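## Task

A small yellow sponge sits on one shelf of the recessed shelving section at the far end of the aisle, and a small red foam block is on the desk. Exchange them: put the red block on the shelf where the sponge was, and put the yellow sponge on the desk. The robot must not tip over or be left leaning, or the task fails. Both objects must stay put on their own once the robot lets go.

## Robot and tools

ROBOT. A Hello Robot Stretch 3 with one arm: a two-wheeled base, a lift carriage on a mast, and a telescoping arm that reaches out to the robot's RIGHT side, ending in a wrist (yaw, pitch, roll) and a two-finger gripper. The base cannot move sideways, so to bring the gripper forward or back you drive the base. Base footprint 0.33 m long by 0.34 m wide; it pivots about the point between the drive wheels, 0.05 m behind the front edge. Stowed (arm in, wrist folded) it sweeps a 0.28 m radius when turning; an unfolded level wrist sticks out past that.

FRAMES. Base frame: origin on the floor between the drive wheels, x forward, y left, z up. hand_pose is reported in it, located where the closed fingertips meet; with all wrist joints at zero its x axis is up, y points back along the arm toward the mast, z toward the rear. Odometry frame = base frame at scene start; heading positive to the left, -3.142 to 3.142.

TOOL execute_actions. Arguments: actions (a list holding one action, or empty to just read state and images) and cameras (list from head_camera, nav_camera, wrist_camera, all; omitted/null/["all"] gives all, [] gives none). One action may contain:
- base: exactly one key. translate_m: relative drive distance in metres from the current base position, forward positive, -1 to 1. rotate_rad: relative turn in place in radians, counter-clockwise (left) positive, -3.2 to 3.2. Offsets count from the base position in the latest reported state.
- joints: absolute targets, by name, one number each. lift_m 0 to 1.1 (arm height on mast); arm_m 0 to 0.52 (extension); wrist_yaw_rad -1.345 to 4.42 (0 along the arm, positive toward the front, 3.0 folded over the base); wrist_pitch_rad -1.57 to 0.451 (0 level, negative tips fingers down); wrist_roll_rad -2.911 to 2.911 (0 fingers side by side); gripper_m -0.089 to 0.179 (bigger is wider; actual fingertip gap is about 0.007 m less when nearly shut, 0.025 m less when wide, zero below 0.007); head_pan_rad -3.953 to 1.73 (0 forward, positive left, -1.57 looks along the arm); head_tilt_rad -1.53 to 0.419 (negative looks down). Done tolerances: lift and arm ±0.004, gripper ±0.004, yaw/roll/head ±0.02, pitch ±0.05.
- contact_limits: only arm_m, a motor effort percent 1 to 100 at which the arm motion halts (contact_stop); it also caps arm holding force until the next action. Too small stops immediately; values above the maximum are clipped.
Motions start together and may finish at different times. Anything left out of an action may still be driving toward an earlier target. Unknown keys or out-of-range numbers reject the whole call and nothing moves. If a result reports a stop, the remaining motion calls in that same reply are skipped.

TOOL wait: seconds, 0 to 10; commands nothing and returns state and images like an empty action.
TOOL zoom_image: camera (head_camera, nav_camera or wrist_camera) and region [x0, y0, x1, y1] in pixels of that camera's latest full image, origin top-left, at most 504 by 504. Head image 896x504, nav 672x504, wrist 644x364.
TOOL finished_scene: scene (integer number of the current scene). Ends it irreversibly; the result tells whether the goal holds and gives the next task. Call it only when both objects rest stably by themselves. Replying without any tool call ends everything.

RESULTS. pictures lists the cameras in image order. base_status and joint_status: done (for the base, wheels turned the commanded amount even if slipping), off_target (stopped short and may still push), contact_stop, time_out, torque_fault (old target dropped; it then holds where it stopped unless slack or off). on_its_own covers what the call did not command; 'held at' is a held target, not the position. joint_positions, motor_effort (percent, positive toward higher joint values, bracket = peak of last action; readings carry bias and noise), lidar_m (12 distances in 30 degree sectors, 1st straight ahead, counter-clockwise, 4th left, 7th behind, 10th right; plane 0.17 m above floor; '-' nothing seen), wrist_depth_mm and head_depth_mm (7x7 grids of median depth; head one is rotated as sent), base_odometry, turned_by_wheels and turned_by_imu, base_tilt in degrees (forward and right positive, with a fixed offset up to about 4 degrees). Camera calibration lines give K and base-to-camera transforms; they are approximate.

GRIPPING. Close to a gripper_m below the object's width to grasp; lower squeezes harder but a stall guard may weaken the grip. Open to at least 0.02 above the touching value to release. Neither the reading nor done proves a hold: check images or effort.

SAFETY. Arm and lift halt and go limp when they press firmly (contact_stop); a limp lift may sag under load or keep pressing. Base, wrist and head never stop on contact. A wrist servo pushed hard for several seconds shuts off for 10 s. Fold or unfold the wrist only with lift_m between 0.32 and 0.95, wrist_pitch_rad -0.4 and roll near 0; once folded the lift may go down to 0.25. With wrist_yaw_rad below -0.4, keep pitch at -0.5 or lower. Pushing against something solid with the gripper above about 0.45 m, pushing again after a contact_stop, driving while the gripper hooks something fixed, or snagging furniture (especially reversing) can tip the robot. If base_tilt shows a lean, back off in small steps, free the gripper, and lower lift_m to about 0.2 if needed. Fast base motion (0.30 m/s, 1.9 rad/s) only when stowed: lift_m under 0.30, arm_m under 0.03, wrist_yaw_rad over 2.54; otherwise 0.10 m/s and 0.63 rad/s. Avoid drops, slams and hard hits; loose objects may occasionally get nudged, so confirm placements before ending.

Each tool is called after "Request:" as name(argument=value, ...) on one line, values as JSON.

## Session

Request:
execute_actions(actions=[{"joints":{"head_tilt_rad":-0.5}}])

Scene clock: 0.87 s.
base_odometry: x=+0.000 y=+0.000 heading=+0.000 (m, m, rad; odometry frame)
turned_by_wheels: +0.000 (rad since the last result)
turned_by_imu: +0.000 (rad since the last result)
base_tilt: forward=+0.7 right=+1.6 (deg)
lidar_m: 1.70 2.81 2.09 1.54 1.98 1.10 0.94 0.95 1.08 1.79 0.93 1.03
head_depth_mm: 1348 1384 1486 1668 1924 1637 1327 / 2553 1722 1750 1814 1867 1621 1320 / 2559 2809 3081 3026 2101 1614 1315 / 2464 2697 2980 3004 2104 1617 1296 / 2393 2605 2888 3011 2106 1607 1300 / 2343 2562 2796 2861 2068 1594 1295 / 2280 2448 2663 2793 2059 1585 1276
base_status: not commanded
joint_positions: lift_m=+0.526 arm_m=+0.001 wrist_yaw_rad=+2.823 wrist_pitch_rad=-0.473 wrist_roll_rad=-0.003 gripper_m=+0.037 head_pan_rad=+0.005 head_tilt_rad=-0.494
joint_status: all done
motor_effort: left_wheel=+0(0) right_wheel=+0(0) lift_m=+27(27) arm_m=+0(0) wrist_yaw_rad=+1(1) wrist_pitch_rad=+6(6) wrist_roll_rad=+1(0) gripper_m=+0(0) head_pan_rad=+0(0) head_tilt_rad=-3(26) (%)
hand_pose: x=+0.0467 y=+0.0607 z=+0.5269 quat_wxyz=(+0.273, +0.704, +0.055, +0.654) (m; base frame)
wrist_depth_mm: - - - - - - - / - - - - - - - / - - - - - - - / - - - - - - - / - 919 974 993 968 977 947 / 755 840 - 795 824 807 821 / 688 - 662 697 694 715 719
pictures: head_camera (sideways: a quarter turn clockwise sets it upright), nav_camera (sideways: a quarter turn counterclockwise sets it upright), wrist_camera
camera_calibration (this result's frames):
head_camera: T_world_to_cam=[[-0.453967, -0.0433205, -0.889965, 1.17991], [-0.0123765, 0.999028, -0.0423161, 0.0553874], [0.890933, -0.0081954, -0.454061, 0.538566], [0, 0, 0, 1]] pos_world=[0.0564976, 0.000194256, 1.29696]
nav_camera: T_world_to_cam=[[0.512478, -0.0279044, 0.858247, -1.08202], [0.0150857, -0.999025, -0.0414895, 0.0982351], [0.858568, 0.0342097, -0.511557, 0.619859], [0, 0, 0, 1]] pos_world=[0.0208371, 0.0467411, 1.24981]
wrist_camera: T_world_to_cam=[[0.934946, -0.354752, 0.00521776, -0.0358606], [-0.208814, -0.562097, -0.800278, 0.500264], [0.286833, 0.747127, -0.599607, 0.423097], [0, 0, 0, 1]] pos_world=[0.0166314, -0.0476317, 0.654229]
Images, in order (width x height): head_camera 896x504, nav_camera 672x504, wrist_camera 644x364.

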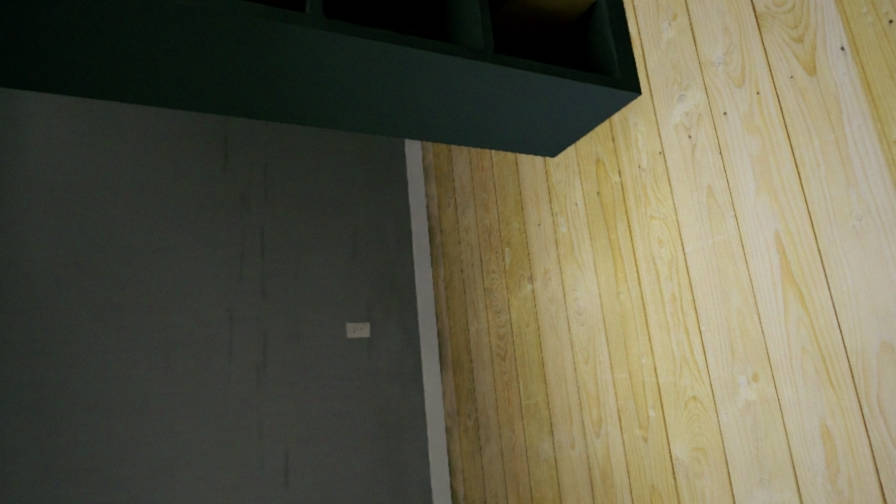

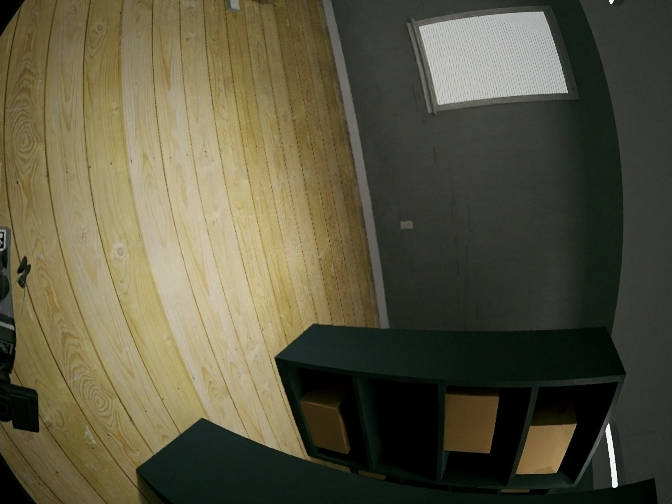

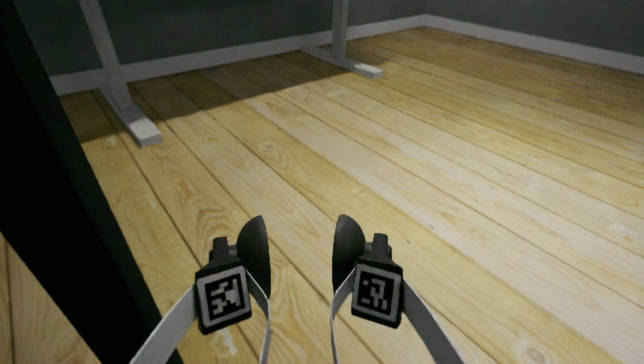

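Request:
execute_actions(actions=[{"joints":{"head_pan_rad":1.15,"head_tilt_rad":-0.5,"lift_m":0.28}}], cameras=["head_camera","nav_camera"])

Scene clock: 6.10 s.
base_odometry: x=+0.000 y=+0.000 heading=+0.000 (m, m, rad; odometry frame)
turned_by_wheels: +0.000 (rad since the last result)
turned_by_imu: +0.000 (rad since the last result)
base_tilt: forward=+0.7 right=+1.8 (deg)
lidar_m: 1.70 2.80 2.09 1.54 1.98 1.11 0.93 0.95 1.08 1.79 0.92 1.03
head_depth_mm: 2717 2886 3071 3005 2131 1635 1321 / 2725 3013 3276 3062 2120 1631 1313 / 2434 2716 2902 3080 2111 1606 1313 / 2235 2460 2302 2556 2095 1617 1308 / 2061 2204 2284 2608 2091 1602 1305 / 1899 2037 2115 2398 2069 1597 1294 / 1755 1884 2000 1552 2035 1589 1286
base_status: not commanded
joint_positions: lift_m=+0.280 arm_m=+0.001 wrist_yaw_rad=+2.823 wrist_pitch_rad=-0.474 wrist_roll_rad=-0.003 gripper_m=+0.037 head_pan_rad=+1.143 head_tilt_rad=-0.494
joint_status: all done
motor_effort: left_wheel=+0(1) right_wheel=+0(0) lift_m=+22(23) arm_m=+0(0) wrist_yaw_rad=+0(1) wrist_pitch_rad=+6(6) wrist_roll_rad=+1(0) gripper_m=+0(0) head_pan_rad=+3(42) head_tilt_rad=-3(4) (%)
hand_pose: x=+0.0466 y=+0.0606 z=+0.2805 quat_wxyz=(+0.273, +0.704, +0.056, +0.654) (m; base frame)
wrist_depth_mm: - - - - - - - / - - - - - - - / - 874 903 902 912 920 951 / - 702 691 699 714 695 721 / - 577 593 616 590 594 600 / 467 507 - 496 508 504 501 / - - - 434 432 432 434
pictures: head_camera (sideways: a quarter turn clockwise sets it upright), nav_camera (sideways: a quarter turn counterclockwise sets it upright)
camera_calibration (this result's frames):
head_camera: T_world_to_cam=[[-0.151043, -0.430519, -0.889854, 1.17791], [-0.912223, 0.407503, -0.0423141, 0.060874], [0.380835, 0.805354, -0.45428, 0.541961], [0, 0, 0, 1]] pos_world=[0.0270476, 0.0458369, 1.29695]
nav_camera: T_world_to_cam=[[0.240231, 0.453781, 0.858121, -1.08019], [0.913348, -0.405061, -0.0414921, 0.0927591], [0.328763, 0.793731, -0.511768, 0.623365], [0, 0, 0, 1]] pos_world=[-0.030165, 0.0329603, 1.2498]
Images, in order (width x height): head_camera 896x504, nav_camera 672x504.

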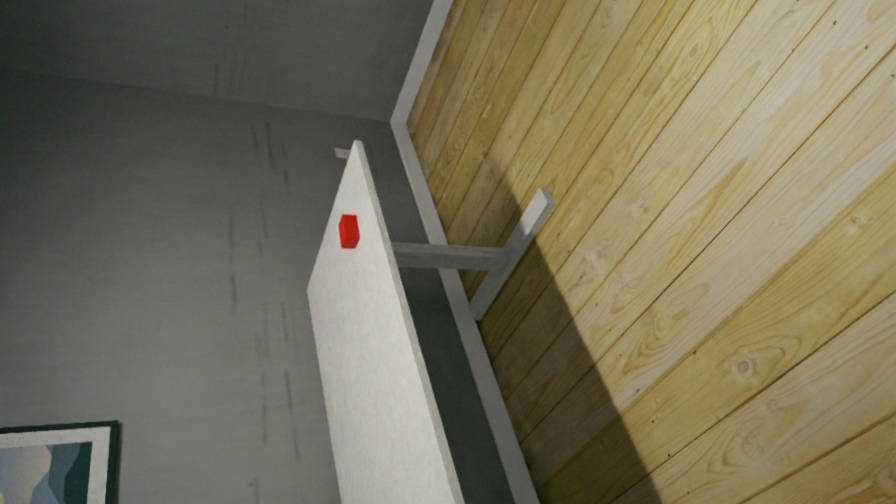

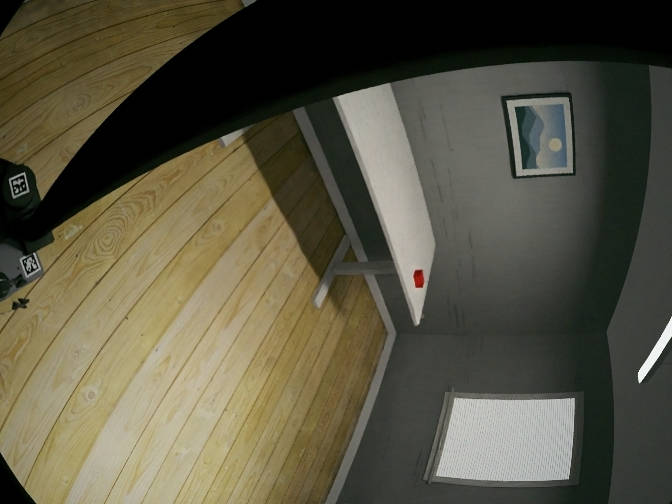

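Request:
execute_actions(actions=[{"base":{"rotate_rad":0.85}}], cameras=[])

Request:
execute_actions(actions=[{"base":{"translate_m":1.0}}], cameras=[])

Request:
execute_actions(actions=[{"base":{"translate_m":0.78}}], cameras=[])

Request:
execute_actions(actions=[{"base":{"rotate_rad":2.65},"joints":{"head_pan_rad":-1.57,"head_tilt_rad":-0.8}}], cameras=["head_camera","nav_camera"])

Scene clock: 15.73 s.
base_odometry: x=+0.000 y=+0.000 heading=+0.850 (m, m, rad; odometry frame)
turned_by_wheels: +0.850 (rad since the last result)
turned_by_imu: +0.854 (rad since the last result)
base_tilt: forward=+0.7 right=+1.7 (deg)
lidar_m: 2.74 2.04 1.54 1.29 0.96 0.93 1.00 1.38 0.92 0.95 1.53 2.80
head_depth_mm: 1626 1738 1890 1479 2149 1632 1320 / 1635 1775 1931 1548 2041 1626 1314 / 1670 1794 1934 2144 2092 1606 1307 / 1669 1808 1986 2184 2115 1607 1308 / 1707 1862 2049 2250 2076 1596 1288 / 1728 1864 2055 2284 2054 1588 1287 / 1719 1861 2011 2151 1978 1575 1281
base_status: done
joint_positions: lift_m=+0.280 arm_m=+0.001 wrist_yaw_rad=+2.823 wrist_pitch_rad=-0.474 wrist_roll_rad=-0.003 gripper_m=+0.037 head_pan_rad=+1.143 head_tilt_rad=-0.495
joint_status: not commanded
motor_effort: left_wheel=-3(9) right_wheel=+3(8) lift_m=+23(23) arm_m=+0(0) wrist_yaw_rad=+0(1) wrist_pitch_rad=+6(6) wrist_roll_rad=+0(0) gripper_m=+0(1) head_pan_rad=+3(3) head_tilt_rad=-1(3) (%)
hand_pose: x=+0.0466 y=+0.0606 z=+0.2805 quat_wxyz=(+0.273, +0.704, +0.056, +0.654) (m; base frame)
wrist_depth_mm: - - - - - - - / - - - - - - - / - 883 871 888 897 902 895 / - 692 698 691 724 721 735 / - 578 585 585 580 588 603 / 478 499 - 489 500 507 499 / - - - 430 434 435 446
pictures: none
No camera images: the call's "cameras" was empty. Leave "cameras" out to get every camera's image.

Scene clock: 20.83 s.
base_odometry: x=+0.660 y=+0.751 heading=+0.850 (m, m, rad; odometry frame)
turned_by_wheels: +0.000 (rad since the last result)
turned_by_imu: +0.007 (rad since the last result)
base_tilt: forward=+0.7 right=+1.7 (deg)
lidar_m: 2.00 1.16 1.46 1.19 1.83 1.78 1.89 1.48 1.45 1.50 2.00 1.95
head_depth_mm: 1165 1272 1388 1362 953 1541 1308 / 1166 1286 1410 1361 943 1568 1314 / 1188 1312 1420 1338 934 1570 1298 / 1208 1323 1450 1325 929 1600 1308 / 1230 1347 1474 1316 923 1596 1290 / 1257 1368 1490 1302 949 1582 1290 / 1285 1387 1520 1294 944 1483 1283
base_status: done
joint_positions: lift_m=+0.280 arm_m=+0.001 wrist_yaw_rad=+2.823 wrist_pitch_rad=-0.474 wrist_roll_rad=-0.003 gripper_m=+0.037 head_pan_rad=+1.143 head_tilt_rad=-0.495
joint_status: not commanded
motor_effort: left_wheel=-3(8) right_wheel=+3(9) lift_m=+22(23) arm_m=+0(0) wrist_yaw_rad=-1(1) wrist_pitch_rad=+6(6) wrist_roll_rad=+1(0) gripper_m=+1(0) head_pan_rad=+4(3) head_tilt_rad=-3(2) (%)
hand_pose: x=+0.0466 y=+0.0606 z=+0.2804 quat_wxyz=(+0.273, +0.704, +0.056, +0.654) (m; base frame)
wrist_depth_mm: - - - - - - - / - - - - - - - / - 857 917 907 885 935 887 / - 698 679 701 699 708 732 / - 573 605 605 593 595 583 / 470 494 - 492 515 500 503 / - - - 421 432 432 440
pictures: none
No camera images: the call's "cameras" was empty. Leave "cameras" out to get every camera's image.

Scene clock: 25.20 s.
base_odometry: x=+1.175 y=+1.337 heading=+0.850 (m, m, rad; odometry frame)
turned_by_wheels: +0.000 (rad since the last result)
turned_by_imu: +0.005 (rad since the last result)
base_tilt: forward=+0.6 right=+1.7 (deg)
lidar_m: 1.35 1.08 0.61 1.10 1.54 2.44 2.55 2.05 1.85 1.76 1.33 1.29
head_depth_mm: 830 893 976 1070 1178 1320 1318 / 835 906 989 1084 1205 1341 1315 / 850 921 1002 1103 979 740 596 / 858 941 1019 1116 930 713 579 / 878 952 1037 1126 926 709 572 / 888 968 1059 1156 913 706 557 / 890 982 1071 1152 908 699 570
base_status: done
joint_positions: lift_m=+0.280 arm_m=+0.001 wrist_yaw_rad=+2.823 wrist_pitch_rad=-0.474 wrist_roll_rad=-0.003 gripper_m=+0.037 head_pan_rad=+1.143 head_tilt_rad=-0.495
joint_status: not commanded
motor_effort: left_wheel=-4(8) right_wheel=+2(7) lift_m=+23(22) arm_m=+0(0) wrist_yaw_rad=+0(0) wrist_pitch_rad=+6(6) wrist_roll_rad=+0(0) gripper_m=+1(0) head_pan_rad=+3(4) head_tilt_rad=-2(3) (%)
hand_pose: x=+0.0466 y=+0.0605 z=+0.2804 quat_wxyz=(+0.273, +0.704, +0.056, +0.654) (m; base frame)
wrist_depth_mm: - - - - - 948 924 / - - - - - - 957 / - 889 881 840 912 916 952 / - 693 722 699 710 740 721 / - 563 589 547 583 576 605 / 469 492 - 490 500 510 496 / - - - 429 431 434 439
pictures: none
No camera images: the call's "cameras" was empty. Leave "cameras" out to get every camera's image.

Scene clock: 28.10 s.
base_odometry: x=+1.175 y=+1.337 heading=-2.784 (m, m, rad; odometry frame)
turned_by_wheels: +2.650 (rad since the last result)
turned_by_imu: +2.662 (rad since the last result)
base_tilt: forward=+0.8 right=+1.7 (deg)
lidar_m: 2.43 2.61 2.06 1.84 1.71 1.31 1.29 1.37 1.07 0.61 1.11 1.43
head_depth_mm: 848 964 1120 1328 1524 1321 1139 / 857 978 1129 1334 1536 1321 1139 / 866 986 1092 896 719 617 1131 / 871 996 1069 834 679 586 1128 / 886 1011 1068 824 674 583 1124 / 895 1026 1055 823 638 595 1121 / 902 1027 1048 817 652 592 1121
base_status: done
joint_positions: lift_m=+0.280 arm_m=+0.001 wrist_yaw_rad=+2.823 wrist_pitch_rad=-0.474 wrist_roll_rad=-0.003 gripper_m=+0.037 head_pan_rad=-1.563 head_tilt_rad=-0.791
joint_status: all done
motor_effort: left_wheel=-3(10) right_wheel=+2(10) lift_m=+22(23) arm_m=+0(0) wrist_yaw_rad=+0(0) wrist_pitch_rad=+6(6) wrist_roll_rad=+0(0) gripper_m=+0(0) head_pan_rad=-4(46) head_tilt_rad=-5(21) (%)
hand_pose: x=+0.0466 y=+0.0605 z=+0.2804 quat_wxyz=(+0.273, +0.704, +0.056, +0.654) (m; base frame)
wrist_depth_mm: - - - - - - - / - - - - - - - / - 897 878 891 912 905 949 / - 700 699 688 709 718 724 / - 568 591 600 595 583 593 / 470 508 - 498 511 500 503 / - - - 440 432 427 434
pictures: head_camera (sideways: a quarter turn clockwise sets it upright), nav_camera (sideways: a quarter turn counterclockwise sets it upright)
camera_calibration (this result's frames):
head_camera: T_world_to_cam=[[-0.0467185, 0.694437, -0.718035, 0.953275], [0.998886, 0.0277348, -0.0381686, 0.0438035], [-0.00659114, -0.719019, -0.694959, 0.857439], [0, 0, 0, 1]] pos_world=[0.00643234, -0.0466892, 1.28204]
nav_camera: T_world_to_cam=[[-0.0244049, -0.741351, 0.670674, -0.834245], [-0.999069, -0.0057937, -0.042759, 0.106058], [0.0355851, -0.671092, -0.740519, 0.922719], [0, 0, 0, 1]] pos_world=[0.0527643, 0.00137527, 1.24733]
Images, in order (width x height): head_camera 896x504, nav_camera 672x504.

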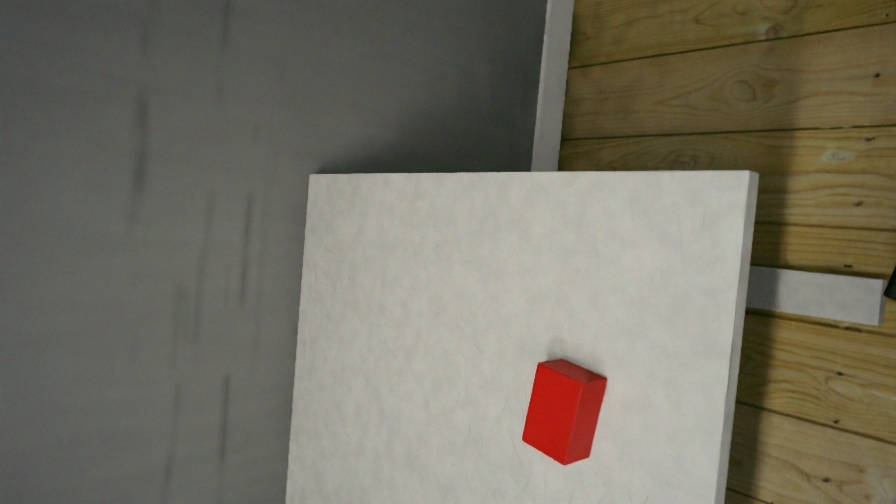

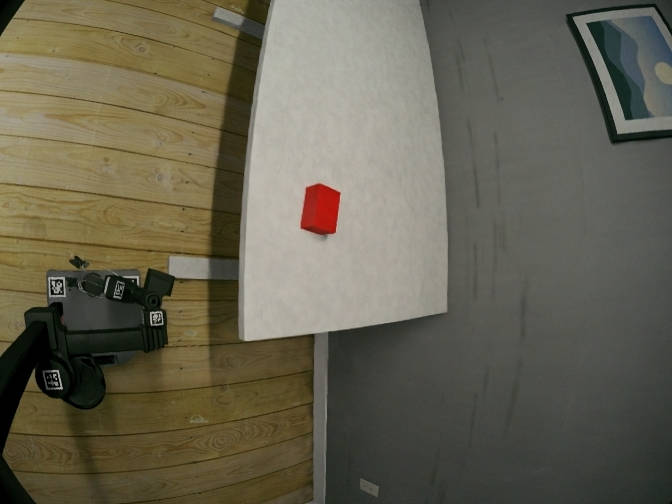

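Request:
execute_actions(actions=[{"joints":{"lift_m":0.8,"wrist_pitch_rad":-0.4,"gripper_m":0.179}}], cameras=[])

Request:
execute_actions(actions=[{"base":{"translate_m":0.25},"joints":{"wrist_yaw_rad":-0.3,"arm_m":0.07}}], cameras=["wrist_camera","nav_camera"])

Scene clock: 37.30 s.
base_odometry: x=+1.175 y=+1.337 heading=-2.784 (m, m, rad; odometry frame)
turned_by_wheels: +0.000 (rad since the last result)
turned_by_imu: +0.000 (rad since the last result)
base_tilt: forward=+0.7 right=+1.6 (deg)
lidar_m: 2.44 2.62 2.05 1.85 1.71 1.31 1.29 1.37 1.07 0.61 1.11 1.43
head_depth_mm: 851 965 1113 1324 1519 1396 - / 854 972 1129 1334 1527 1387 - / 863 987 1091 892 719 617 - / 875 994 1071 834 680 599 - / 881 1011 1061 826 675 597 1077 / 896 1018 1056 820 641 593 1126 / 901 1036 1050 817 651 592 1114
base_status: not commanded
joint_positions: lift_m=+0.800 arm_m=+0.001 wrist_yaw_rad=+2.823 wrist_pitch_rad=-0.420 wrist_roll_rad=-0.003 gripper_m=+0.179 head_pan_rad=-1.563 head_tilt_rad=-0.791
joint_status: all done
motor_effort: left_wheel=-3(2) right_wheel=+2(2) lift_m=+32(32) arm_m=+0(0) wrist_yaw_rad=+0(0) wrist_pitch_rad=+9(12) wrist_roll_rad=+0(0) gripper_m=+0(92) head_pan_rad=-4(4) head_tilt_rad=-4(3) (%)
hand_pose: x=+0.0489 y=+0.0673 z=+0.8119 quat_wxyz=(+0.256, +0.705, +0.037, +0.661) (m; base frame)
wrist_depth_mm: - - - - - - - / - - - - - - - / - - - - - - - / - - - - - - - / - - - - - - - / - - - - - - - / - - - - - - -
pictures: none
No camera images: the call's "cameras" was empty. Leave "cameras" out to get every camera's image.

Scene clock: 41.17 s.
base_odometry: x=+0.941 y=+1.249 heading=-2.784 (m, m, rad; odometry frame)
turned_by_wheels: +0.000 (rad since the last result)
turned_by_imu: +0.001 (rad since the last result)
base_tilt: forward=+0.7 right=+1.7 (deg)
lidar_m: 2.19 2.35 1.95 1.83 2.03 1.57 1.54 1.41 0.64 1.06 1.13 1.21
head_depth_mm: 862 983 1093 845 724 - - / 875 994 1075 840 722 - 1113 / 878 1013 1076 830 - - 1105 / 891 1020 1072 830 674 601 1137 / 901 1029 1062 817 676 597 1125 / 911 1044 1055 818 671 608 1126 / 917 1056 1049 816 667 605 1118
base_status: done
joint_positions: lift_m=+0.800 arm_m=+0.070 wrist_yaw_rad=-0.298 wrist_pitch_rad=-0.420 wrist_roll_rad=-0.003 gripper_m=+0.179 head_pan_rad=-1.563 head_tilt_rad=-0.791
joint_status: all done
motor_effort: left_wheel=-4(6) right_wheel=+3(6) lift_m=+32(31) arm_m=+5(7) wrist_yaw_rad=-2(3) wrist_pitch_rad=+9(9) wrist_roll_rad=+0(0) gripper_m=+1(0) head_pan_rad=-4(4) head_tilt_rad=-4(4) (%)
hand_pose: x=-0.0873 y=-0.4288 z=+0.8119 quat_wxyz=(+0.663, +0.044, -0.704, -0.249) (m; base frame)
wrist_depth_mm: 605 642 664 727 780 833 926 / 640 678 685 754 868 924 - / 506 515 512 524 573 - - / 393 396 397 402 401 - - / 320 321 318 321 326 337 - / - 267 258 214 271 270 - / - 231 190 184 233 229 236
pictures: nav_camera (sideways: a quarter turn counterclockwise sets it upright), wrist_camera
camera_calibration (this result's frames):
nav_camera: T_world_to_cam=[[-0.0244321, -0.74135, 0.670674, -0.834245], [-0.999069, -0.00575701, -0.042759, 0.106058], [0.0355605, -0.671094, -0.740519, 0.922719], [0, 0, 0, 1]] pos_world=[0.0527644, 0.00137356, 1.24733]
wrist_camera: T_world_to_cam=[[-0.941851, 0.336018, 0.00286349, 0.0485219], [0.184761, 0.52496, -0.830831, 0.950562], [-0.280678, -0.78199, -0.556517, 0.257874], [0, 0, 0, 1]] pos_world=[-0.0575467, -0.313656, 0.933128]
Images, in order (width x height): nav_camera 672x504, wrist_camera 644x364.

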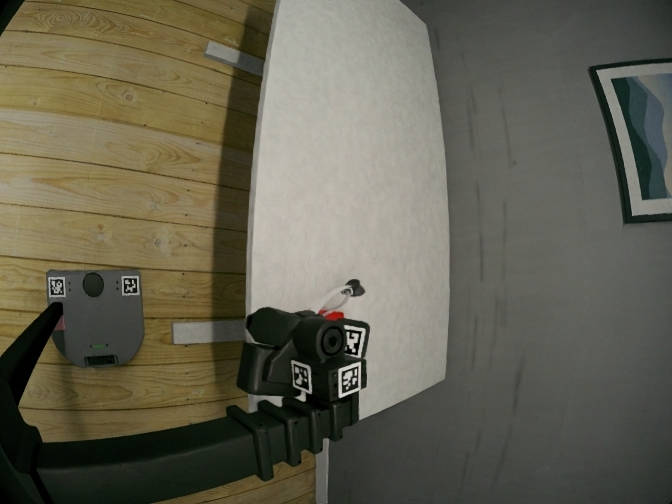

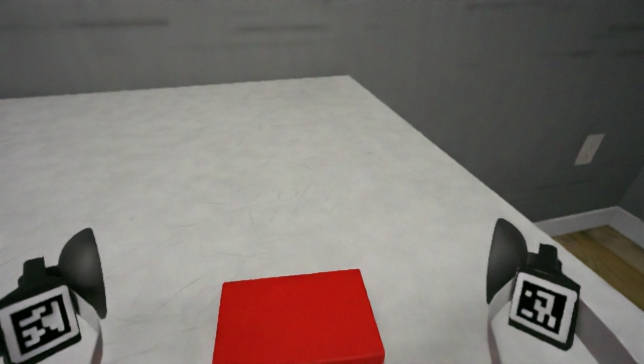

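Request:
execute_actions(actions=[{"joints":{"lift_m":0.725,"arm_m":0.08}}], cameras=["wrist_camera"])

Request:
execute_actions(actions=[{"joints":{"gripper_m":0.055}}], cameras=[])

Request:
execute_actions(actions=[{"joints":{"lift_m":0.78,"head_pan_rad":1.7,"head_tilt_rad":-0.3}}], cameras=[])

Request:
execute_actions(actions=[{"joints":{"arm_m":0,"wrist_yaw_rad":2.75}}])

Scene clock: 45.80 s.
base_odometry: x=+0.941 y=+1.249 heading=-2.784 (m, m, rad; odometry frame)
turned_by_wheels: +0.000 (rad since the last result)
turned_by_imu: +0.000 (rad since the last result)
base_tilt: forward=+0.6 right=+1.6 (deg)
lidar_m: 2.19 2.35 1.94 1.83 2.04 1.57 1.54 1.41 0.64 1.06 1.13 1.22
head_depth_mm: 867 986 1080 846 684 594 - / 867 993 1074 838 703 - 1098 / 879 1005 1083 835 661 - 1082 / 890 1018 1066 828 680 599 1113 / 900 1023 1065 828 675 599 1120 / 910 1042 1050 820 675 609 1126 / 917 1056 1047 813 668 607 1122
base_status: not commanded
joint_positions: lift_m=+0.725 arm_m=+0.080 wrist_yaw_rad=-0.298 wrist_pitch_rad=-0.420 wrist_roll_rad=-0.003 gripper_m=+0.179 head_pan_rad=-1.563 head_tilt_rad=-0.791
joint_status: all done
motor_effort: left_wheel=-4(4) right_wheel=+2(3) lift_m=+23(28) arm_m=+5(5) wrist_yaw_rad=-2(2) wrist_pitch_rad=+9(9) wrist_roll_rad=+0(0) gripper_m=+0(0) head_pan_rad=-4(3) head_tilt_rad=-4(4) (%)
hand_pose: x=-0.0874 y=-0.4388 z=+0.7374 quat_wxyz=(+0.663, +0.044, -0.704, -0.249) (m; base frame)
wrist_depth_mm: 586 627 657 714 756 859 930 / 478 481 485 499 545 913 - / 335 333 336 346 341 371 - / 255 258 257 260 263 264 277 / 210 208 143 144 202 221 213 / - 175 124 128 138 177 179 / - 150 135 143 150 149 155
pictures: wrist_camera
camera_calibration (this result's frames):
wrist_camera: T_world_to_cam=[[-0.941745, 0.336316, 0.00284798, 0.0521705], [0.184842, 0.524627, -0.831023, 0.893913], [-0.280981, -0.782086, -0.55623, 0.208281], [0, 0, 0, 1]] pos_world=[-0.0575784, -0.323624, 0.858566]
Images, in order (width x height): wrist_camera 644x364.

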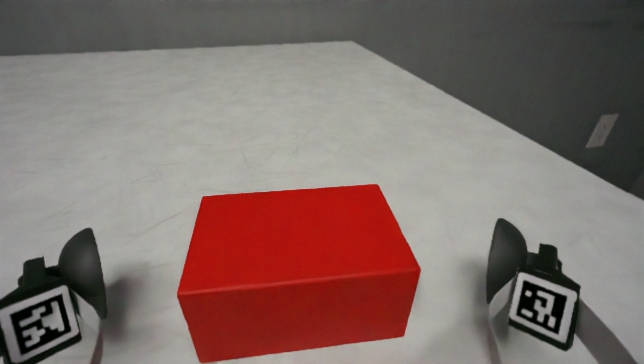

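Scene clock: 47.53 s.
base_odometry: x=+0.941 y=+1.249 heading=-2.784 (m, m, rad; odometry frame)
turned_by_wheels: +0.000 (rad since the last result)
turned_by_imu: +0.000 (rad since the last result)
base_tilt: forward=+0.7 right=+1.8 (deg)
lidar_m: 2.19 2.35 1.94 1.83 2.04 1.57 1.54 1.41 0.64 1.06 1.13 1.21
head_depth_mm: 859 980 1082 848 688 594 - / 867 991 1074 838 702 - 1097 / 886 1000 1077 833 660 - 1086 / 890 1020 1072 830 677 600 1107 / 897 1031 1068 827 673 597 1125 / 911 1043 1050 823 670 609 1121 / 921 1053 1045 811 668 606 1116
base_status: not commanded
joint_positions: lift_m=+0.725 arm_m=+0.080 wrist_yaw_rad=-0.299 wrist_pitch_rad=-0.420 wrist_roll_rad=-0.003 gripper_m=+0.056 head_pan_rad=-1.563 head_tilt_rad=-0.791
joint_status: all done
motor_effort: left_wheel=-3(3) right_wheel=+3(3) lift_m=+23(22) arm_m=+5(5) wrist_yaw_rad=-2(1) wrist_pitch_rad=+9(9) wrist_roll_rad=+0(0) gripper_m=-23(99) head_pan_rad=-4(4) head_tilt_rad=-4(4) (%)
hand_pose: x=-0.0874 y=-0.4388 z=+0.7374 quat_wxyz=(+0.663, +0.044, -0.704, -0.249) (m; base frame)
wrist_depth_mm: 581 625 666 712 791 817 942 / 478 487 492 500 548 931 - / 333 336 336 341 343 375 - / 256 258 258 260 261 265 275 / 205 212 142 143 150 213 213 / 174 180 124 128 130 179 179 / 156 147 134 144 149 152 154
pictures: none
No camera images: the call's "cameras" was empty. Leave "cameras" out to get every camera's image.

Scene clock: 49.67 s.
base_odometry: x=+0.941 y=+1.249 heading=-2.784 (m, m, rad; odometry frame)
turned_by_wheels: +0.000 (rad since the last result)
turned_by_imu: +0.000 (rad since the last result)
base_tilt: forward=+0.8 right=+1.6 (deg)
lidar_m: 2.19 2.34 1.94 1.83 2.03 1.57 1.54 1.41 0.64 1.06 1.13 1.21
head_depth_mm: 3152 3249 3441 3630 2919 2015 1533 / 1595 1680 3496 3735 2915 2018 1527 / 1612 1675 1756 1844 1955 1990 1513 / 1653 1705 1806 1940 2024 1978 1522 / 3444 2709 2867 3053 2816 1967 1496 / 3182 3482 3686 3756 2766 1968 1487 / 2740 2900 3107 3216 - - -
base_status: not commanded
joint_positions: lift_m=+0.780 arm_m=+0.080 wrist_yaw_rad=-0.299 wrist_pitch_rad=-0.420 wrist_roll_rad=-0.003 gripper_m=+0.059 head_pan_rad=+1.693 head_tilt_rad=-0.310
joint_status: all done
motor_effort: left_wheel=-4(3) right_wheel=+3(3) lift_m=+32(35) arm_m=+5(5) wrist_yaw_rad=-2(2) wrist_pitch_rad=+9(9) wrist_roll_rad=+0(0) gripper_m=-22(23) head_pan_rad=+3(41) head_tilt_rad=+4(24) (%)
hand_pose: x=-0.0874 y=-0.4388 z=+0.7920 quat_wxyz=(+0.663, +0.044, -0.704, -0.249) (m; base frame)
wrist_depth_mm: 586 624 683 720 761 845 919 / 588 640 687 681 836 922 993 / 463 471 467 475 484 - - / 354 354 359 359 364 404 - / 289 297 143 144 150 295 - / 242 251 123 129 130 245 249 / 215 204 134 144 206 211 214
pictures: none
No camera images: the call's "cameras" was empty. Leave "cameras" out to get every camera's image.

Scene clock: 52.20 s.
base_odometry: x=+0.941 y=+1.249 heading=-2.784 (m, m, rad; odometry frame)
turned_by_wheels: +0.000 (rad since the last result)
turned_by_imu: +0.000 (rad since the last result)
base_tilt: forward=+0.7 right=+1.7 (deg)
lidar_m: 2.19 2.35 1.94 1.82 2.04 1.57 1.54 1.41 0.64 1.06 1.13 1.22
head_depth_mm: 3149 3304 3435 3581 2899 2028 1532 / 1596 1681 3458 3729 2881 1993 1521 / 1626 1666 1762 1846 1947 1981 1520 / 1654 1737 1807 1909 2015 1967 1528 / 3435 2675 2894 3070 2810 1986 1500 / 3194 3487 3706 3795 2763 1935 1505 / 2731 2890 3099 3204 - - -
base_status: not commanded
joint_positions: lift_m=+0.780 arm_m=+0.001 wrist_yaw_rad=+2.748 wrist_pitch_rad=-0.420 wrist_roll_rad=-0.003 gripper_m=+0.059 head_pan_rad=+1.693 head_tilt_rad=-0.310
joint_status: all done
motor_effort: left_wheel=-4(3) right_wheel=+3(2) lift_m=+32(32) arm_m=-3(4) wrist_yaw_rad=+2(3) wrist_pitch_rad=+9(9) wrist_roll_rad=+0(0) gripper_m=-21(21) head_pan_rad=+3(3) head_tilt_rad=+4(3) (%)
hand_pose: x=+0.0647 y=+0.0612 z=+0.7920 quat_wxyz=(+0.280, +0.706, +0.010, +0.651) (m; base frame)
wrist_depth_mm: - - - - - - - / - - - - - - - / - - - - - - - / - - - - - - - / - - 143 144 150 - - / - - 123 129 130 - - / - 981 134 144 954 - 985
pictures: head_camera (sideways: a quarter turn clockwise sets it upright), nav_camera (sideways: a quarter turn counterclockwise sets it upright), wrist_camera
camera_calibration (this result's frames):
head_camera: T_world_to_cam=[[0.0755426, -0.276958, -0.957908, 1.26535], [-0.991642, -0.121633, -0.0430355, 0.0623078], [-0.104594, 0.953152, -0.283832, 0.323107], [0, 0, 0, 1]] pos_world=[-0.0000059213, 0.0500582, 1.30648]
nav_camera: T_world_to_cam=[[-0.0122555, 0.348193, 0.937343, -1.18201], [0.989465, 0.13946, -0.0388679, 0.088888], [-0.144255, 0.926991, -0.346234, 0.410846], [0, 0, 0, 1]] pos_world=[-0.0431709, 0.0183192, 1.25365]
wrist_camera: T_world_to_cam=[[0.905504, -0.424329, 0.00285542, -0.0458728], [-0.233878, -0.504679, -0.831024, 0.738928], [0.354068, 0.751827, -0.55623, 0.537472], [0, 0, 0, 1]] pos_world=[0.0240547, -0.05063, 0.913155]
Images, in order (width x height): head_camera 896x504, nav_camera 672x504, wrist_camera 644x364.

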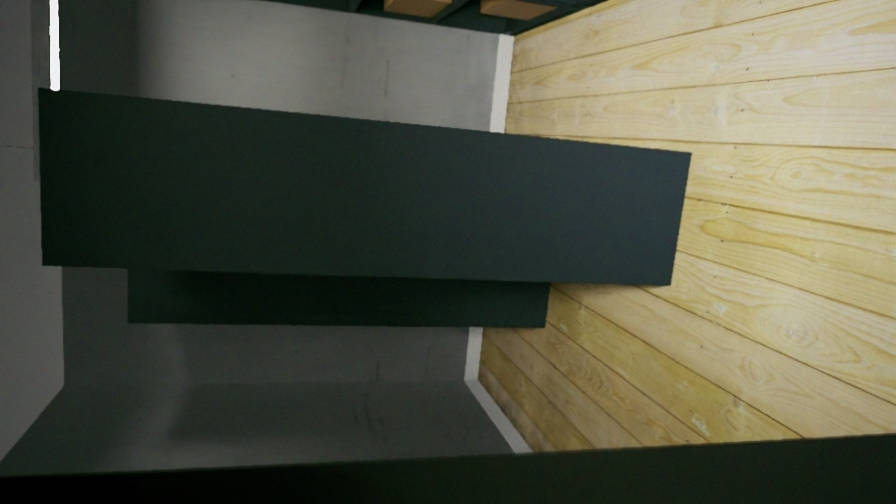

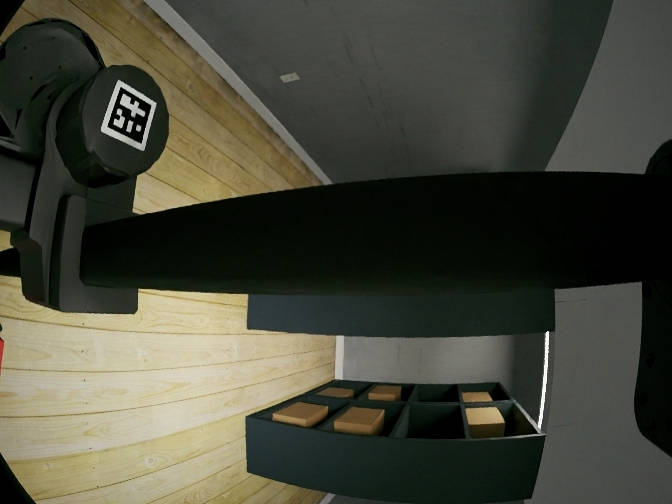

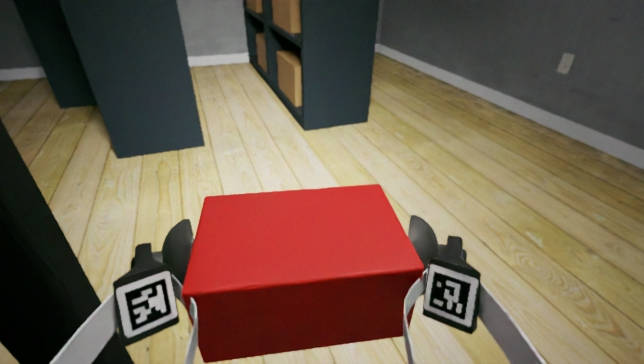

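Request:
execute_actions(actions=[{"base":{"translate_m":0.5},"joints":{"lift_m":0.28,"head_pan_rad":-3.14,"head_tilt_rad":-0.5}}], cameras=[])

Request:
execute_actions(actions=[{"base":{"rotate_rad":-1.59}}], cameras=[])

Request:
execute_actions(actions=[{"base":{"translate_m":-1.0}}], cameras=["head_camera","nav_camera"])

Scene clock: 62.13 s.
base_odometry: x=+0.473 y=+1.074 heading=-2.784 (m, m, rad; odometry frame)
turned_by_wheels: +0.000 (rad since the last result)
turned_by_imu: +0.003 (rad since the last result)
base_tilt: forward=+0.8 right=+1.6 (deg)
lidar_m: 1.69 1.80 1.82 1.80 1.90 2.07 2.04 0.92 1.12 1.10 0.85 1.70
head_depth_mm: 1674 1808 1970 2187 2130 1620 1313 / 1686 1832 1974 2212 2111 1616 1319 / 1713 1852 1997 2223 2107 1612 1313 / 1727 1862 2041 2255 2104 1593 1304 / 1738 1888 2061 2272 2065 1597 1304 / 1766 1928 2126 2308 2066 1589 1283 / 1771 1942 2103 2365 943 1528 1285
base_status: done
joint_positions: lift_m=+0.280 arm_m=+0.001 wrist_yaw_rad=+2.749 wrist_pitch_rad=-0.420 wrist_roll_rad=-0.003 gripper_m=+0.059 head_pan_rad=-3.133 head_tilt_rad=-0.495
joint_status: all done
motor_effort: left_wheel=-3(9) right_wheel=+2(8) lift_m=+23(26) arm_m=-3(3) wrist_yaw_rad=+3(2) wrist_pitch_rad=+9(9) wrist_roll_rad=+0(0) gripper_m=-21(21) head_pan_rad=-4(41) head_tilt_rad=-2(17) (%)
hand_pose: x=+0.0645 y=+0.0613 z=+0.2924 quat_wxyz=(+0.280, +0.706, +0.010, +0.651) (m; base frame)
wrist_depth_mm: - - - - - - - / - - - - - - - / 997 982 - - 982 - - / 760 760 765 783 777 770 804 / 638 638 142 143 150 642 638 / - - 124 128 130 528 531 / - - 134 144 439 447 456
pictures: none
No camera images: the call's "cameras" was empty. Leave "cameras" out to get every camera's image.

Scene clock: 64.40 s.
base_odometry: x=+0.473 y=+1.074 heading=+1.909 (m, m, rad; odometry frame)
turned_by_wheels: -1.590 (rad since the last result)
turned_by_imu: -1.596 (rad since the last result)
base_tilt: forward=+0.7 right=+1.6 (deg)
lidar_m: 1.10 0.85 1.66 1.69 1.79 1.83 1.79 1.89 2.08 2.04 0.92 0.97
head_depth_mm: 1473 1603 1744 1971 2062 1650 1319 / 1500 1626 1760 1929 2070 1629 1320 / 3082 3257 2723 2462 2076 1615 1314 / 3134 3374 3736 2971 2096 1605 1302 / 2298 2517 2773 2634 2097 1588 1297 / 1545 1679 1842 1997 2054 1576 1292 / 1537 1671 1853 2023 2050 1594 1283
base_status: done
joint_positions: lift_m=+0.280 arm_m=+0.001 wrist_yaw_rad=+2.749 wrist_pitch_rad=-0.420 wrist_roll_rad=-0.003 gripper_m=+0.059 head_pan_rad=-3.133 head_tilt_rad=-0.495
joint_status: not commanded
motor_effort: left_wheel=+2(11) right_wheel=-3(7) lift_m=+22(24) arm_m=-3(3) wrist_yaw_rad=+1(2) wrist_pitch_rad=+9(9) wrist_roll_rad=+0(0) gripper_m=-21(20) head_pan_rad=-3(4) head_tilt_rad=-3(2) (%)
hand_pose: x=+0.0645 y=+0.0613 z=+0.2924 quat_wxyz=(+0.280, +0.706, +0.010, +0.651) (m; base frame)
wrist_depth_mm: - - - - - - 975 / - - - - - - 985 / 984 994 - - - 940 965 / 765 758 780 761 784 757 791 / 650 646 143 144 150 648 626 / - - 123 128 130 525 530 / - - 134 144 437 454 465
pictures: none
No camera images: the call's "cameras" was empty. Leave "cameras" out to get every camera's image.

Scene clock: 69.40 s.
base_odometry: x=+0.805 y=+0.131 heading=+1.909 (m, m, rad; odometry frame)
turned_by_wheels: +0.000 (rad since the last result)
turned_by_imu: -0.007 (rad since the last result)
base_tilt: forward=+0.8 right=+1.6 (deg)
lidar_m: 2.10 1.75 1.79 1.76 1.86 0.81 1.06 0.89 2.03 1.98 2.09 1.76
head_depth_mm: 899 707 751 816 911 1020 1163 / 1405 1506 1525 1224 1103 1054 1185 / 2236 2405 2557 2673 1963 1563 1298 / 2235 2454 2692 2885 2056 1605 1306 / 2284 2474 2747 2855 2076 1592 1300 / 1399 1546 1684 1766 1669 1543 1289 / 1083 1095 1058 1698 1238 1156 1228
base_status: done
joint_positions: lift_m=+0.280 arm_m=+0.001 wrist_yaw_rad=+2.749 wrist_pitch_rad=-0.420 wrist_roll_rad=-0.003 gripper_m=+0.059 head_pan_rad=-3.133 head_tilt_rad=-0.495
joint_status: not commanded
motor_effort: left_wheel=+4(8) right_wheel=-2(8) lift_m=+23(23) arm_m=-3(3) wrist_yaw_rad=+1(0) wrist_pitch_rad=+9(9) wrist_roll_rad=+1(0) gripper_m=-21(22) head_pan_rad=-4(4) head_tilt_rad=-2(3) (%)
hand_pose: x=+0.0645 y=+0.0613 z=+0.2924 quat_wxyz=(+0.280, +0.706, +0.010, +0.651) (m; base frame)
wrist_depth_mm: - - - - - - - / - - - - - - - / 989 - - - - - - / 728 761 760 767 793 757 784 / 641 648 143 144 151 632 632 / - - 124 128 130 537 530 / - - 133 144 435 456 459
pictures: head_camera (sideways: a quarter turn clockwise sets it upright), nav_camera (sideways: a quarter turn counterclockwise sets it upright)
camera_calibration (this result's frames):
head_camera: T_world_to_cam=[[0.455316, 0.0450314, -0.88919, 1.17335], [0.0161866, -0.998974, -0.0423027, 0.0551956], [-0.890183, 0.00486809, -0.455578, 0.551403], [0, 0, 0, 1]] pos_world=[-0.044288, -0.000382761, 1.29687]
nav_camera: T_world_to_cam=[[-0.514039, 0.0259745, 0.857373, -1.07462], [-0.0187531, 0.998962, -0.0415074, 0.0984647], [-0.857562, -0.0374148, -0.513019, 0.632229], [0, 0, 0, 1]] pos_world=[-0.00837339, -0.0467952, 1.24978]
Images, in order (width x height): head_camera 896x504, nav_camera 672x504.

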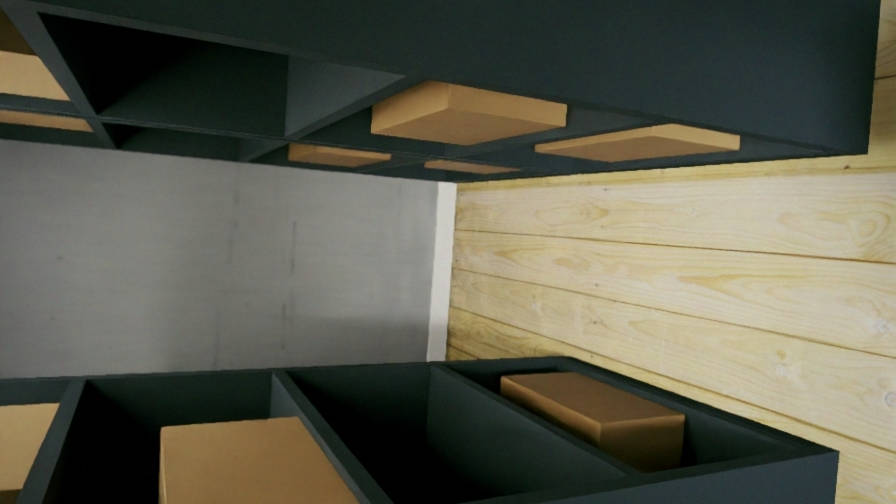

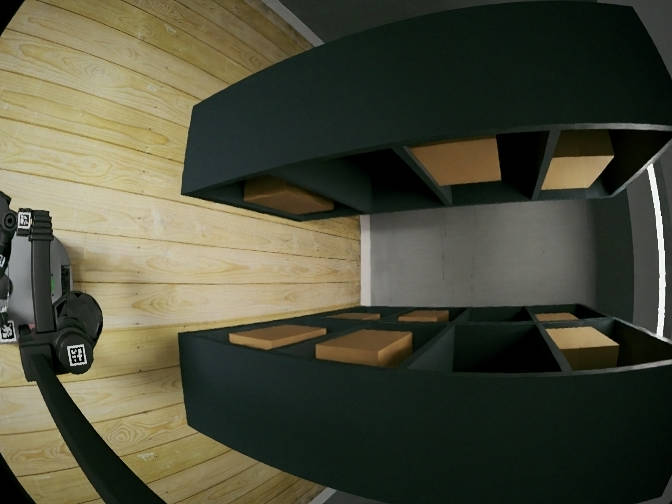

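Nearly the same as before; fine.

Request:
execute_actions(actions=[{"base":{"translate_m":-1.0}}], cameras=[])

Request:
execute_actions(actions=[{"base":{"translate_m":-1.0},"joints":{"head_pan_rad":-1.7,"head_tilt_rad":-0.6}}], cameras=["head_camera","nav_camera"])

Scene clock: 76.20 s.
base_odometry: x=+1.137 y=-0.812 heading=+1.910 (m, m, rad; odometry frame)
turned_by_wheels: +0.000 (rad since the last result)
turned_by_imu: -0.007 (rad since the last result)
base_tilt: forward=+0.9 right=+1.7 (deg)
lidar_m: 2.72 2.44 0.30 0.27 0.28 0.39 1.24 0.52 0.41 0.57 0.40 2.87
head_depth_mm: 1079 1427 1293 786 788 853 749 / 1352 1461 1543 1386 1284 1198 1043 / 1380 1491 1644 1789 1952 1601 1310 / 1390 1498 1636 1806 1958 1589 1306 / 1400 1511 1645 1822 1967 1596 1298 / 1400 1521 1682 1817 1974 1593 1293 / 1403 1542 1684 1873 1950 1540 1093
base_status: done
joint_positions: lift_m=+0.280 arm_m=+0.001 wrist_yaw_rad=+2.749 wrist_pitch_rad=-0.420 wrist_roll_rad=-0.003 gripper_m=+0.059 head_pan_rad=-3.133 head_tilt_rad=-0.495
joint_status: not commanded
motor_effort: left_wheel=+3(8) right_wheel=-2(8) lift_m=+23(23) arm_m=-3(4) wrist_yaw_rad=+1(1) wrist_pitch_rad=+9(9) wrist_roll_rad=+0(0) gripper_m=-21(21) head_pan_rad=-4(3) head_tilt_rad=-2(3) (%)
hand_pose: x=+0.0645 y=+0.0613 z=+0.2924 quat_wxyz=(+0.280, +0.706, +0.010, +0.651) (m; base frame)
wrist_depth_mm: 410 623 657 352 - - - / 259 661 720 374 - - - / 269 423 778 413 - - - / 290 344 643 391 779 781 802 / 320 341 143 145 150 622 640 / - - 124 128 131 545 532 / - - 134 143 446 454 456
pictures: none
No camera images: the call's "cameras" was empty. Leave "cameras" out to get every camera's image.

Scene clock: 81.20 s.
base_odometry: x=+1.470 y=-1.755 heading=+1.910 (m, m, rad; odometry frame)
turned_by_wheels: +0.000 (rad since the last result)
turned_by_imu: -0.007 (rad since the last result)
base_tilt: forward=+0.6 right=+1.7 (deg)
lidar_m: 1.21 0.39 0.31 0.30 0.32 0.67 0.65 0.68 0.82 0.80 0.44 0.55
head_depth_mm: 1037 1156 991 1357 1189 1315 1243 / 1038 1152 974 1395 1185 1242 1238 / 1026 1129 953 1374 1137 1230 1237 / 1014 1120 945 1368 1104 1276 1237 / 1006 1111 927 1337 1118 1385 1218 / 1002 1095 921 1313 1114 1336 1213 / 952 941 844 924 1007 1103 1121
base_status: done
joint_positions: lift_m=+0.280 arm_m=+0.001 wrist_yaw_rad=+2.749 wrist_pitch_rad=-0.420 wrist_roll_rad=-0.003 gripper_m=+0.059 head_pan_rad=-1.707 head_tilt_rad=-0.593
joint_status: all done
motor_effort: left_wheel=+3(8) right_wheel=-2(8) lift_m=+23(23) arm_m=-3(3) wrist_yaw_rad=+1(1) wrist_pitch_rad=+9(9) wrist_roll_rad=+0(0) gripper_m=-22(21) head_pan_rad=+3(42) head_tilt_rad=-3(13) (%)
hand_pose: x=+0.0645 y=+0.0613 z=+0.2924 quat_wxyz=(+0.280, +0.706, +0.010, +0.651) (m; base frame)
wrist_depth_mm: 412 414 436 427 381 558 549 / 287 308 343 381 415 560 591 / 304 331 369 422 466 620 687 / 328 358 395 436 512 651 725 / 367 380 143 144 151 642 643 / - - 124 128 131 523 536 / - - 134 143 436 450 461
pictures: head_camera (sideways: a quarter turn clockwise sets it upright), nav_camera (sideways: a quarter turn counterclockwise sets it upright)
camera_calibration (this result's frames):
head_camera: T_world_to_cam=[[0.032573, 0.541035, -0.840369, 1.11226], [0.991436, -0.12388, -0.0413266, 0.0479705], [-0.126464, -0.831826, -0.540437, 0.657158], [0, 0, 0, 1]] pos_world=[-0.000682121, -0.0491857, 1.29184]
nav_camera: T_world_to_cam=[[-0.110839, -0.585554, 0.80302, -1.00621], [-0.990679, 0.129471, -0.0423328, 0.105463], [-0.0791796, -0.800227, -0.594447, 0.73342], [0, 0, 0, 1]] pos_world=[0.0510241, -0.0159407, 1.24845]
Images, in order (width x height): head_camera 896x504, nav_camera 672x504.

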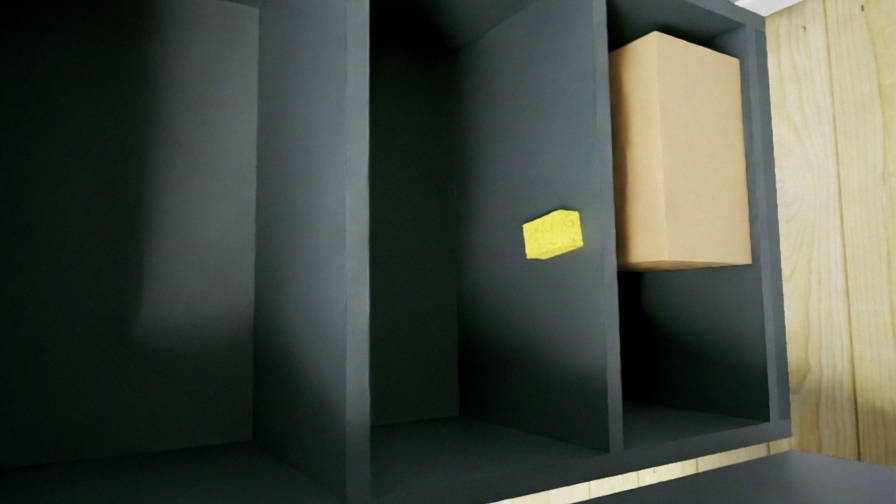

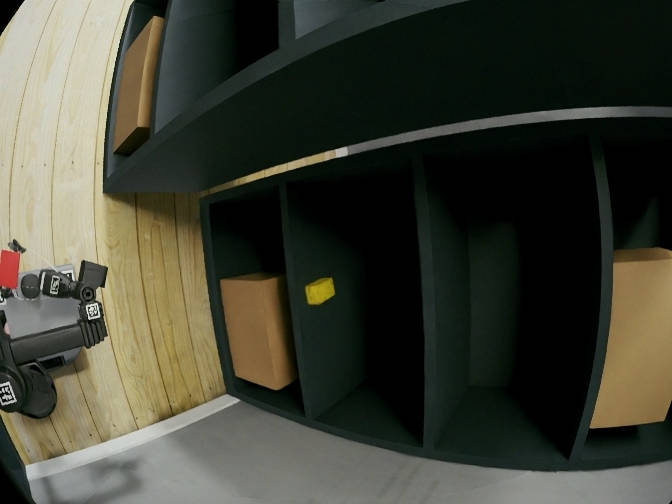

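Request:
execute_actions(actions=[{"base":{"translate_m":-0.05},"joints":{"lift_m":0.49}}], cameras=[])

Request:
execute_actions(actions=[{"joints":{"wrist_yaw_rad":0}}], cameras=[])

Request:
execute_actions(actions=[{"base":{"translate_m":0.1},"joints":{"wrist_pitch_rad":-0.15,"arm_m":0.28}}], cameras=["wrist_camera","nav_camera"])

Scene clock: 87.53 s.
base_odometry: x=+1.486 y=-1.802 heading=+1.910 (m, m, rad; odometry frame)
turned_by_wheels: +0.000 (rad since the last result)
turned_by_imu: +0.000 (rad since the last result)
base_tilt: forward=+0.7 right=+1.6 (deg)
lidar_m: 1.04 0.41 0.31 0.31 0.32 0.62 0.60 0.63 0.82 0.80 0.48 0.48
head_depth_mm: 1037 1130 979 1243 1144 1274 1223 / 1033 1143 970 1388 1188 1241 1232 / 1027 1135 953 1382 1139 1222 1233 / 1011 1120 940 1349 1101 1203 1234 / 1000 1108 936 1340 1122 1394 1224 / 1003 1098 921 1330 1117 1377 1223 / 976 1059 902 1128 1034 1208 1184
base_status: done
joint_positions: lift_m=+0.490 arm_m=+0.001 wrist_yaw_rad=+2.749 wrist_pitch_rad=-0.420 wrist_roll_rad=-0.003 gripper_m=+0.059 head_pan_rad=-1.707 head_tilt_rad=-0.593
joint_status: all done
motor_effort: left_wheel=+3(9) right_wheel=-2(9) lift_m=+32(34) arm_m=-3(3) wrist_yaw_rad=+1(1) wrist_pitch_rad=+9(9) wrist_roll_rad=+0(0) gripper_m=-21(21) head_pan_rad=+4(4) head_tilt_rad=-3(3) (%)
hand_pose: x=+0.0645 y=+0.0613 z=+0.5020 quat_wxyz=(+0.280, +0.706, +0.010, +0.651) (m; base frame)
wrist_depth_mm: 280 557 569 520 409 476 508 / 282 314 340 379 425 856 - / 589 596 658 644 485 686 750 / 536 520 517 522 528 703 823 / 425 427 143 144 149 792 891 / - - 124 129 131 762 805 / - 505 134 143 666 700 678
pictures: none
No camera images: the call's "cameras" was empty. Leave "cameras" out to get every camera's image.

Scene clock: 89.93 s.
base_odometry: x=+1.486 y=-1.802 heading=+1.910 (m, m, rad; odometry frame)
turned_by_wheels: +0.000 (rad since the last result)
turned_by_imu: +0.000 (rad since the last result)
base_tilt: forward=+0.7 right=+1.9 (deg)
lidar_m: 1.04 0.40 0.32 0.31 0.32 0.62 0.60 0.63 0.82 0.80 0.48 0.47
head_depth_mm: 1042 1137 984 1253 1148 1265 1223 / 1032 1144 969 1387 1178 1247 1243 / 1028 1131 960 1374 1146 1221 1236 / 1011 1121 938 1366 1096 1210 1225 / 1002 1112 928 1348 1118 1386 1221 / 1002 1094 916 1332 1109 1379 1222 / 974 1055 907 1129 1033 1210 1176
base_status: not commanded
joint_positions: lift_m=+0.490 arm_m=+0.001 wrist_yaw_rad=+0.002 wrist_pitch_rad=-0.420 wrist_roll_rad=-0.003 gripper_m=+0.059 head_pan_rad=-1.707 head_tilt_rad=-0.593
joint_status: all done
motor_effort: left_wheel=+2(3) right_wheel=-2(2) lift_m=+32(33) arm_m=-3(3) wrist_yaw_rad=-2(2) wrist_pitch_rad=+9(9) wrist_roll_rad=+0(0) gripper_m=-21(21) head_pan_rad=+4(4) head_tilt_rad=-4(3) (%)
hand_pose: x=-0.0211 y=-0.3699 z=+0.5020 quat_wxyz=(+0.693, +0.149, -0.690, -0.147) (m; base frame)
wrist_depth_mm: 461 497 562 522 611 609 588 / 474 574 962 999 - 849 627 / 472 615 - - 701 702 646 / 468 645 988 644 668 657 656 / 476 652 143 144 150 758 710 / 460 570 124 129 131 774 699 / 466 663 134 143 668 705 671
pictures: none
No camera images: the call's "cameras" was empty. Leave "cameras" out to get every camera's image.

Scene clock: 93.20 s.
base_odometry: x=+1.453 y=-1.708 heading=+1.910 (m, m, rad; odometry frame)
turned_by_wheels: +0.000 (rad since the last result)
turned_by_imu: +0.001 (rad since the last result)
base_tilt: forward=+0.7 right=+1.9 (deg)
lidar_m: 1.16 0.39 0.31 0.30 0.32 0.71 0.70 0.73 0.82 0.80 0.41 0.51
head_depth_mm: 1046 1153 984 1392 1205 1309 1242 / 1038 1145 967 1403 1192 1255 1237 / 1026 1134 954 1374 1142 1226 1263 / 1017 1120 941 1370 1099 1232 1175 / 1014 1117 927 1352 1088 1276 1196 / 994 1086 917 1313 1074 1286 1219 / 746 742 776 883 933 955 935
base_status: done
joint_positions: lift_m=+0.490 arm_m=+0.280 wrist_yaw_rad=+0.001 wrist_pitch_rad=-0.178 wrist_roll_rad=-0.003 gripper_m=+0.059 head_pan_rad=-1.707 head_tilt_rad=-0.593
joint_status: all done
motor_effort: left_wheel=+2(8) right_wheel=-2(3) lift_m=+31(31) arm_m=+5(7) wrist_yaw_rad=-1(3) wrist_pitch_rad=+12(13) wrist_roll_rad=+0(0) gripper_m=-21(21) head_pan_rad=+3(3) head_tilt_rad=-2(3) (%)
hand_pose: x=-0.0213 y=-0.6726 z=+0.5595 quat_wxyz=(+0.706, +0.063, -0.703, -0.063) (m; base frame)
wrist_depth_mm: 251 361 661 649 669 663 671 / 250 361 663 686 695 688 710 / 260 357 573 652 656 644 644 / 273 332 353 357 361 322 363 / 286 282 143 144 151 290 289 / 305 306 124 128 130 495 494 / 314 387 134 144 417 399 404
pictures: nav_camera (sideways: a quarter turn counterclockwise sets it upright), wrist_camera
camera_calibration (this result's frames):
nav_camera: T_world_to_cam=[[-0.110807, -0.58556, 0.80302, -1.00621], [-0.990686, 0.129417, -0.0423328, 0.105463], [-0.0791359, -0.800232, -0.594447, 0.73342], [0, 0, 0, 1]] pos_world=[0.051025, -0.0159382, 1.24845]
wrist_camera: T_world_to_cam=[[-0.999038, 0.0431231, -0.0079194, 0.00114354], [0.0221273, 0.339966, -0.940177, 0.789923], [-0.037851, -0.939449, -0.340593, -0.276235], [0, 0, 0, 1]] pos_world=[-0.0267922, -0.528104, 0.648593]
Images, in order (width x height): nav_camera 672x504, wrist_camera 644x364.

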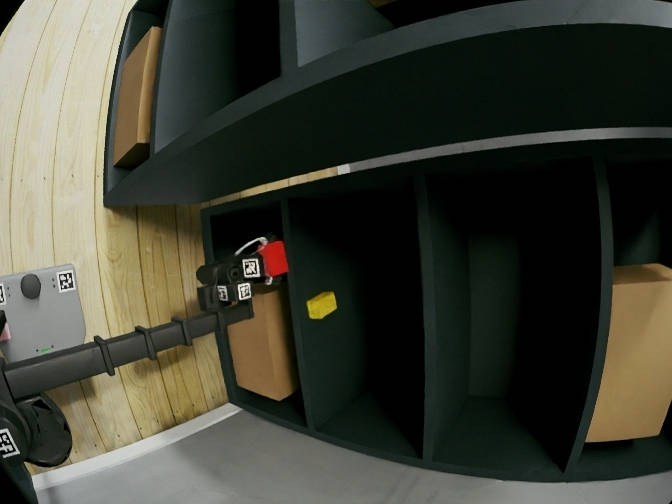

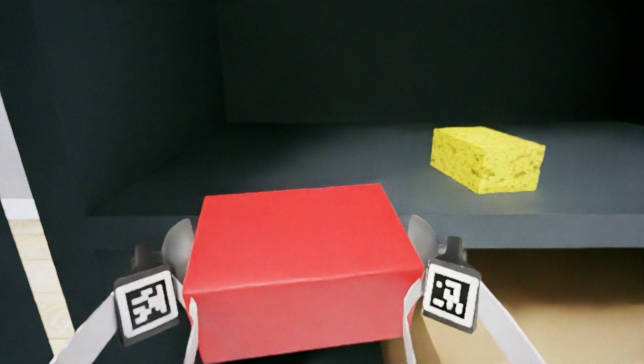

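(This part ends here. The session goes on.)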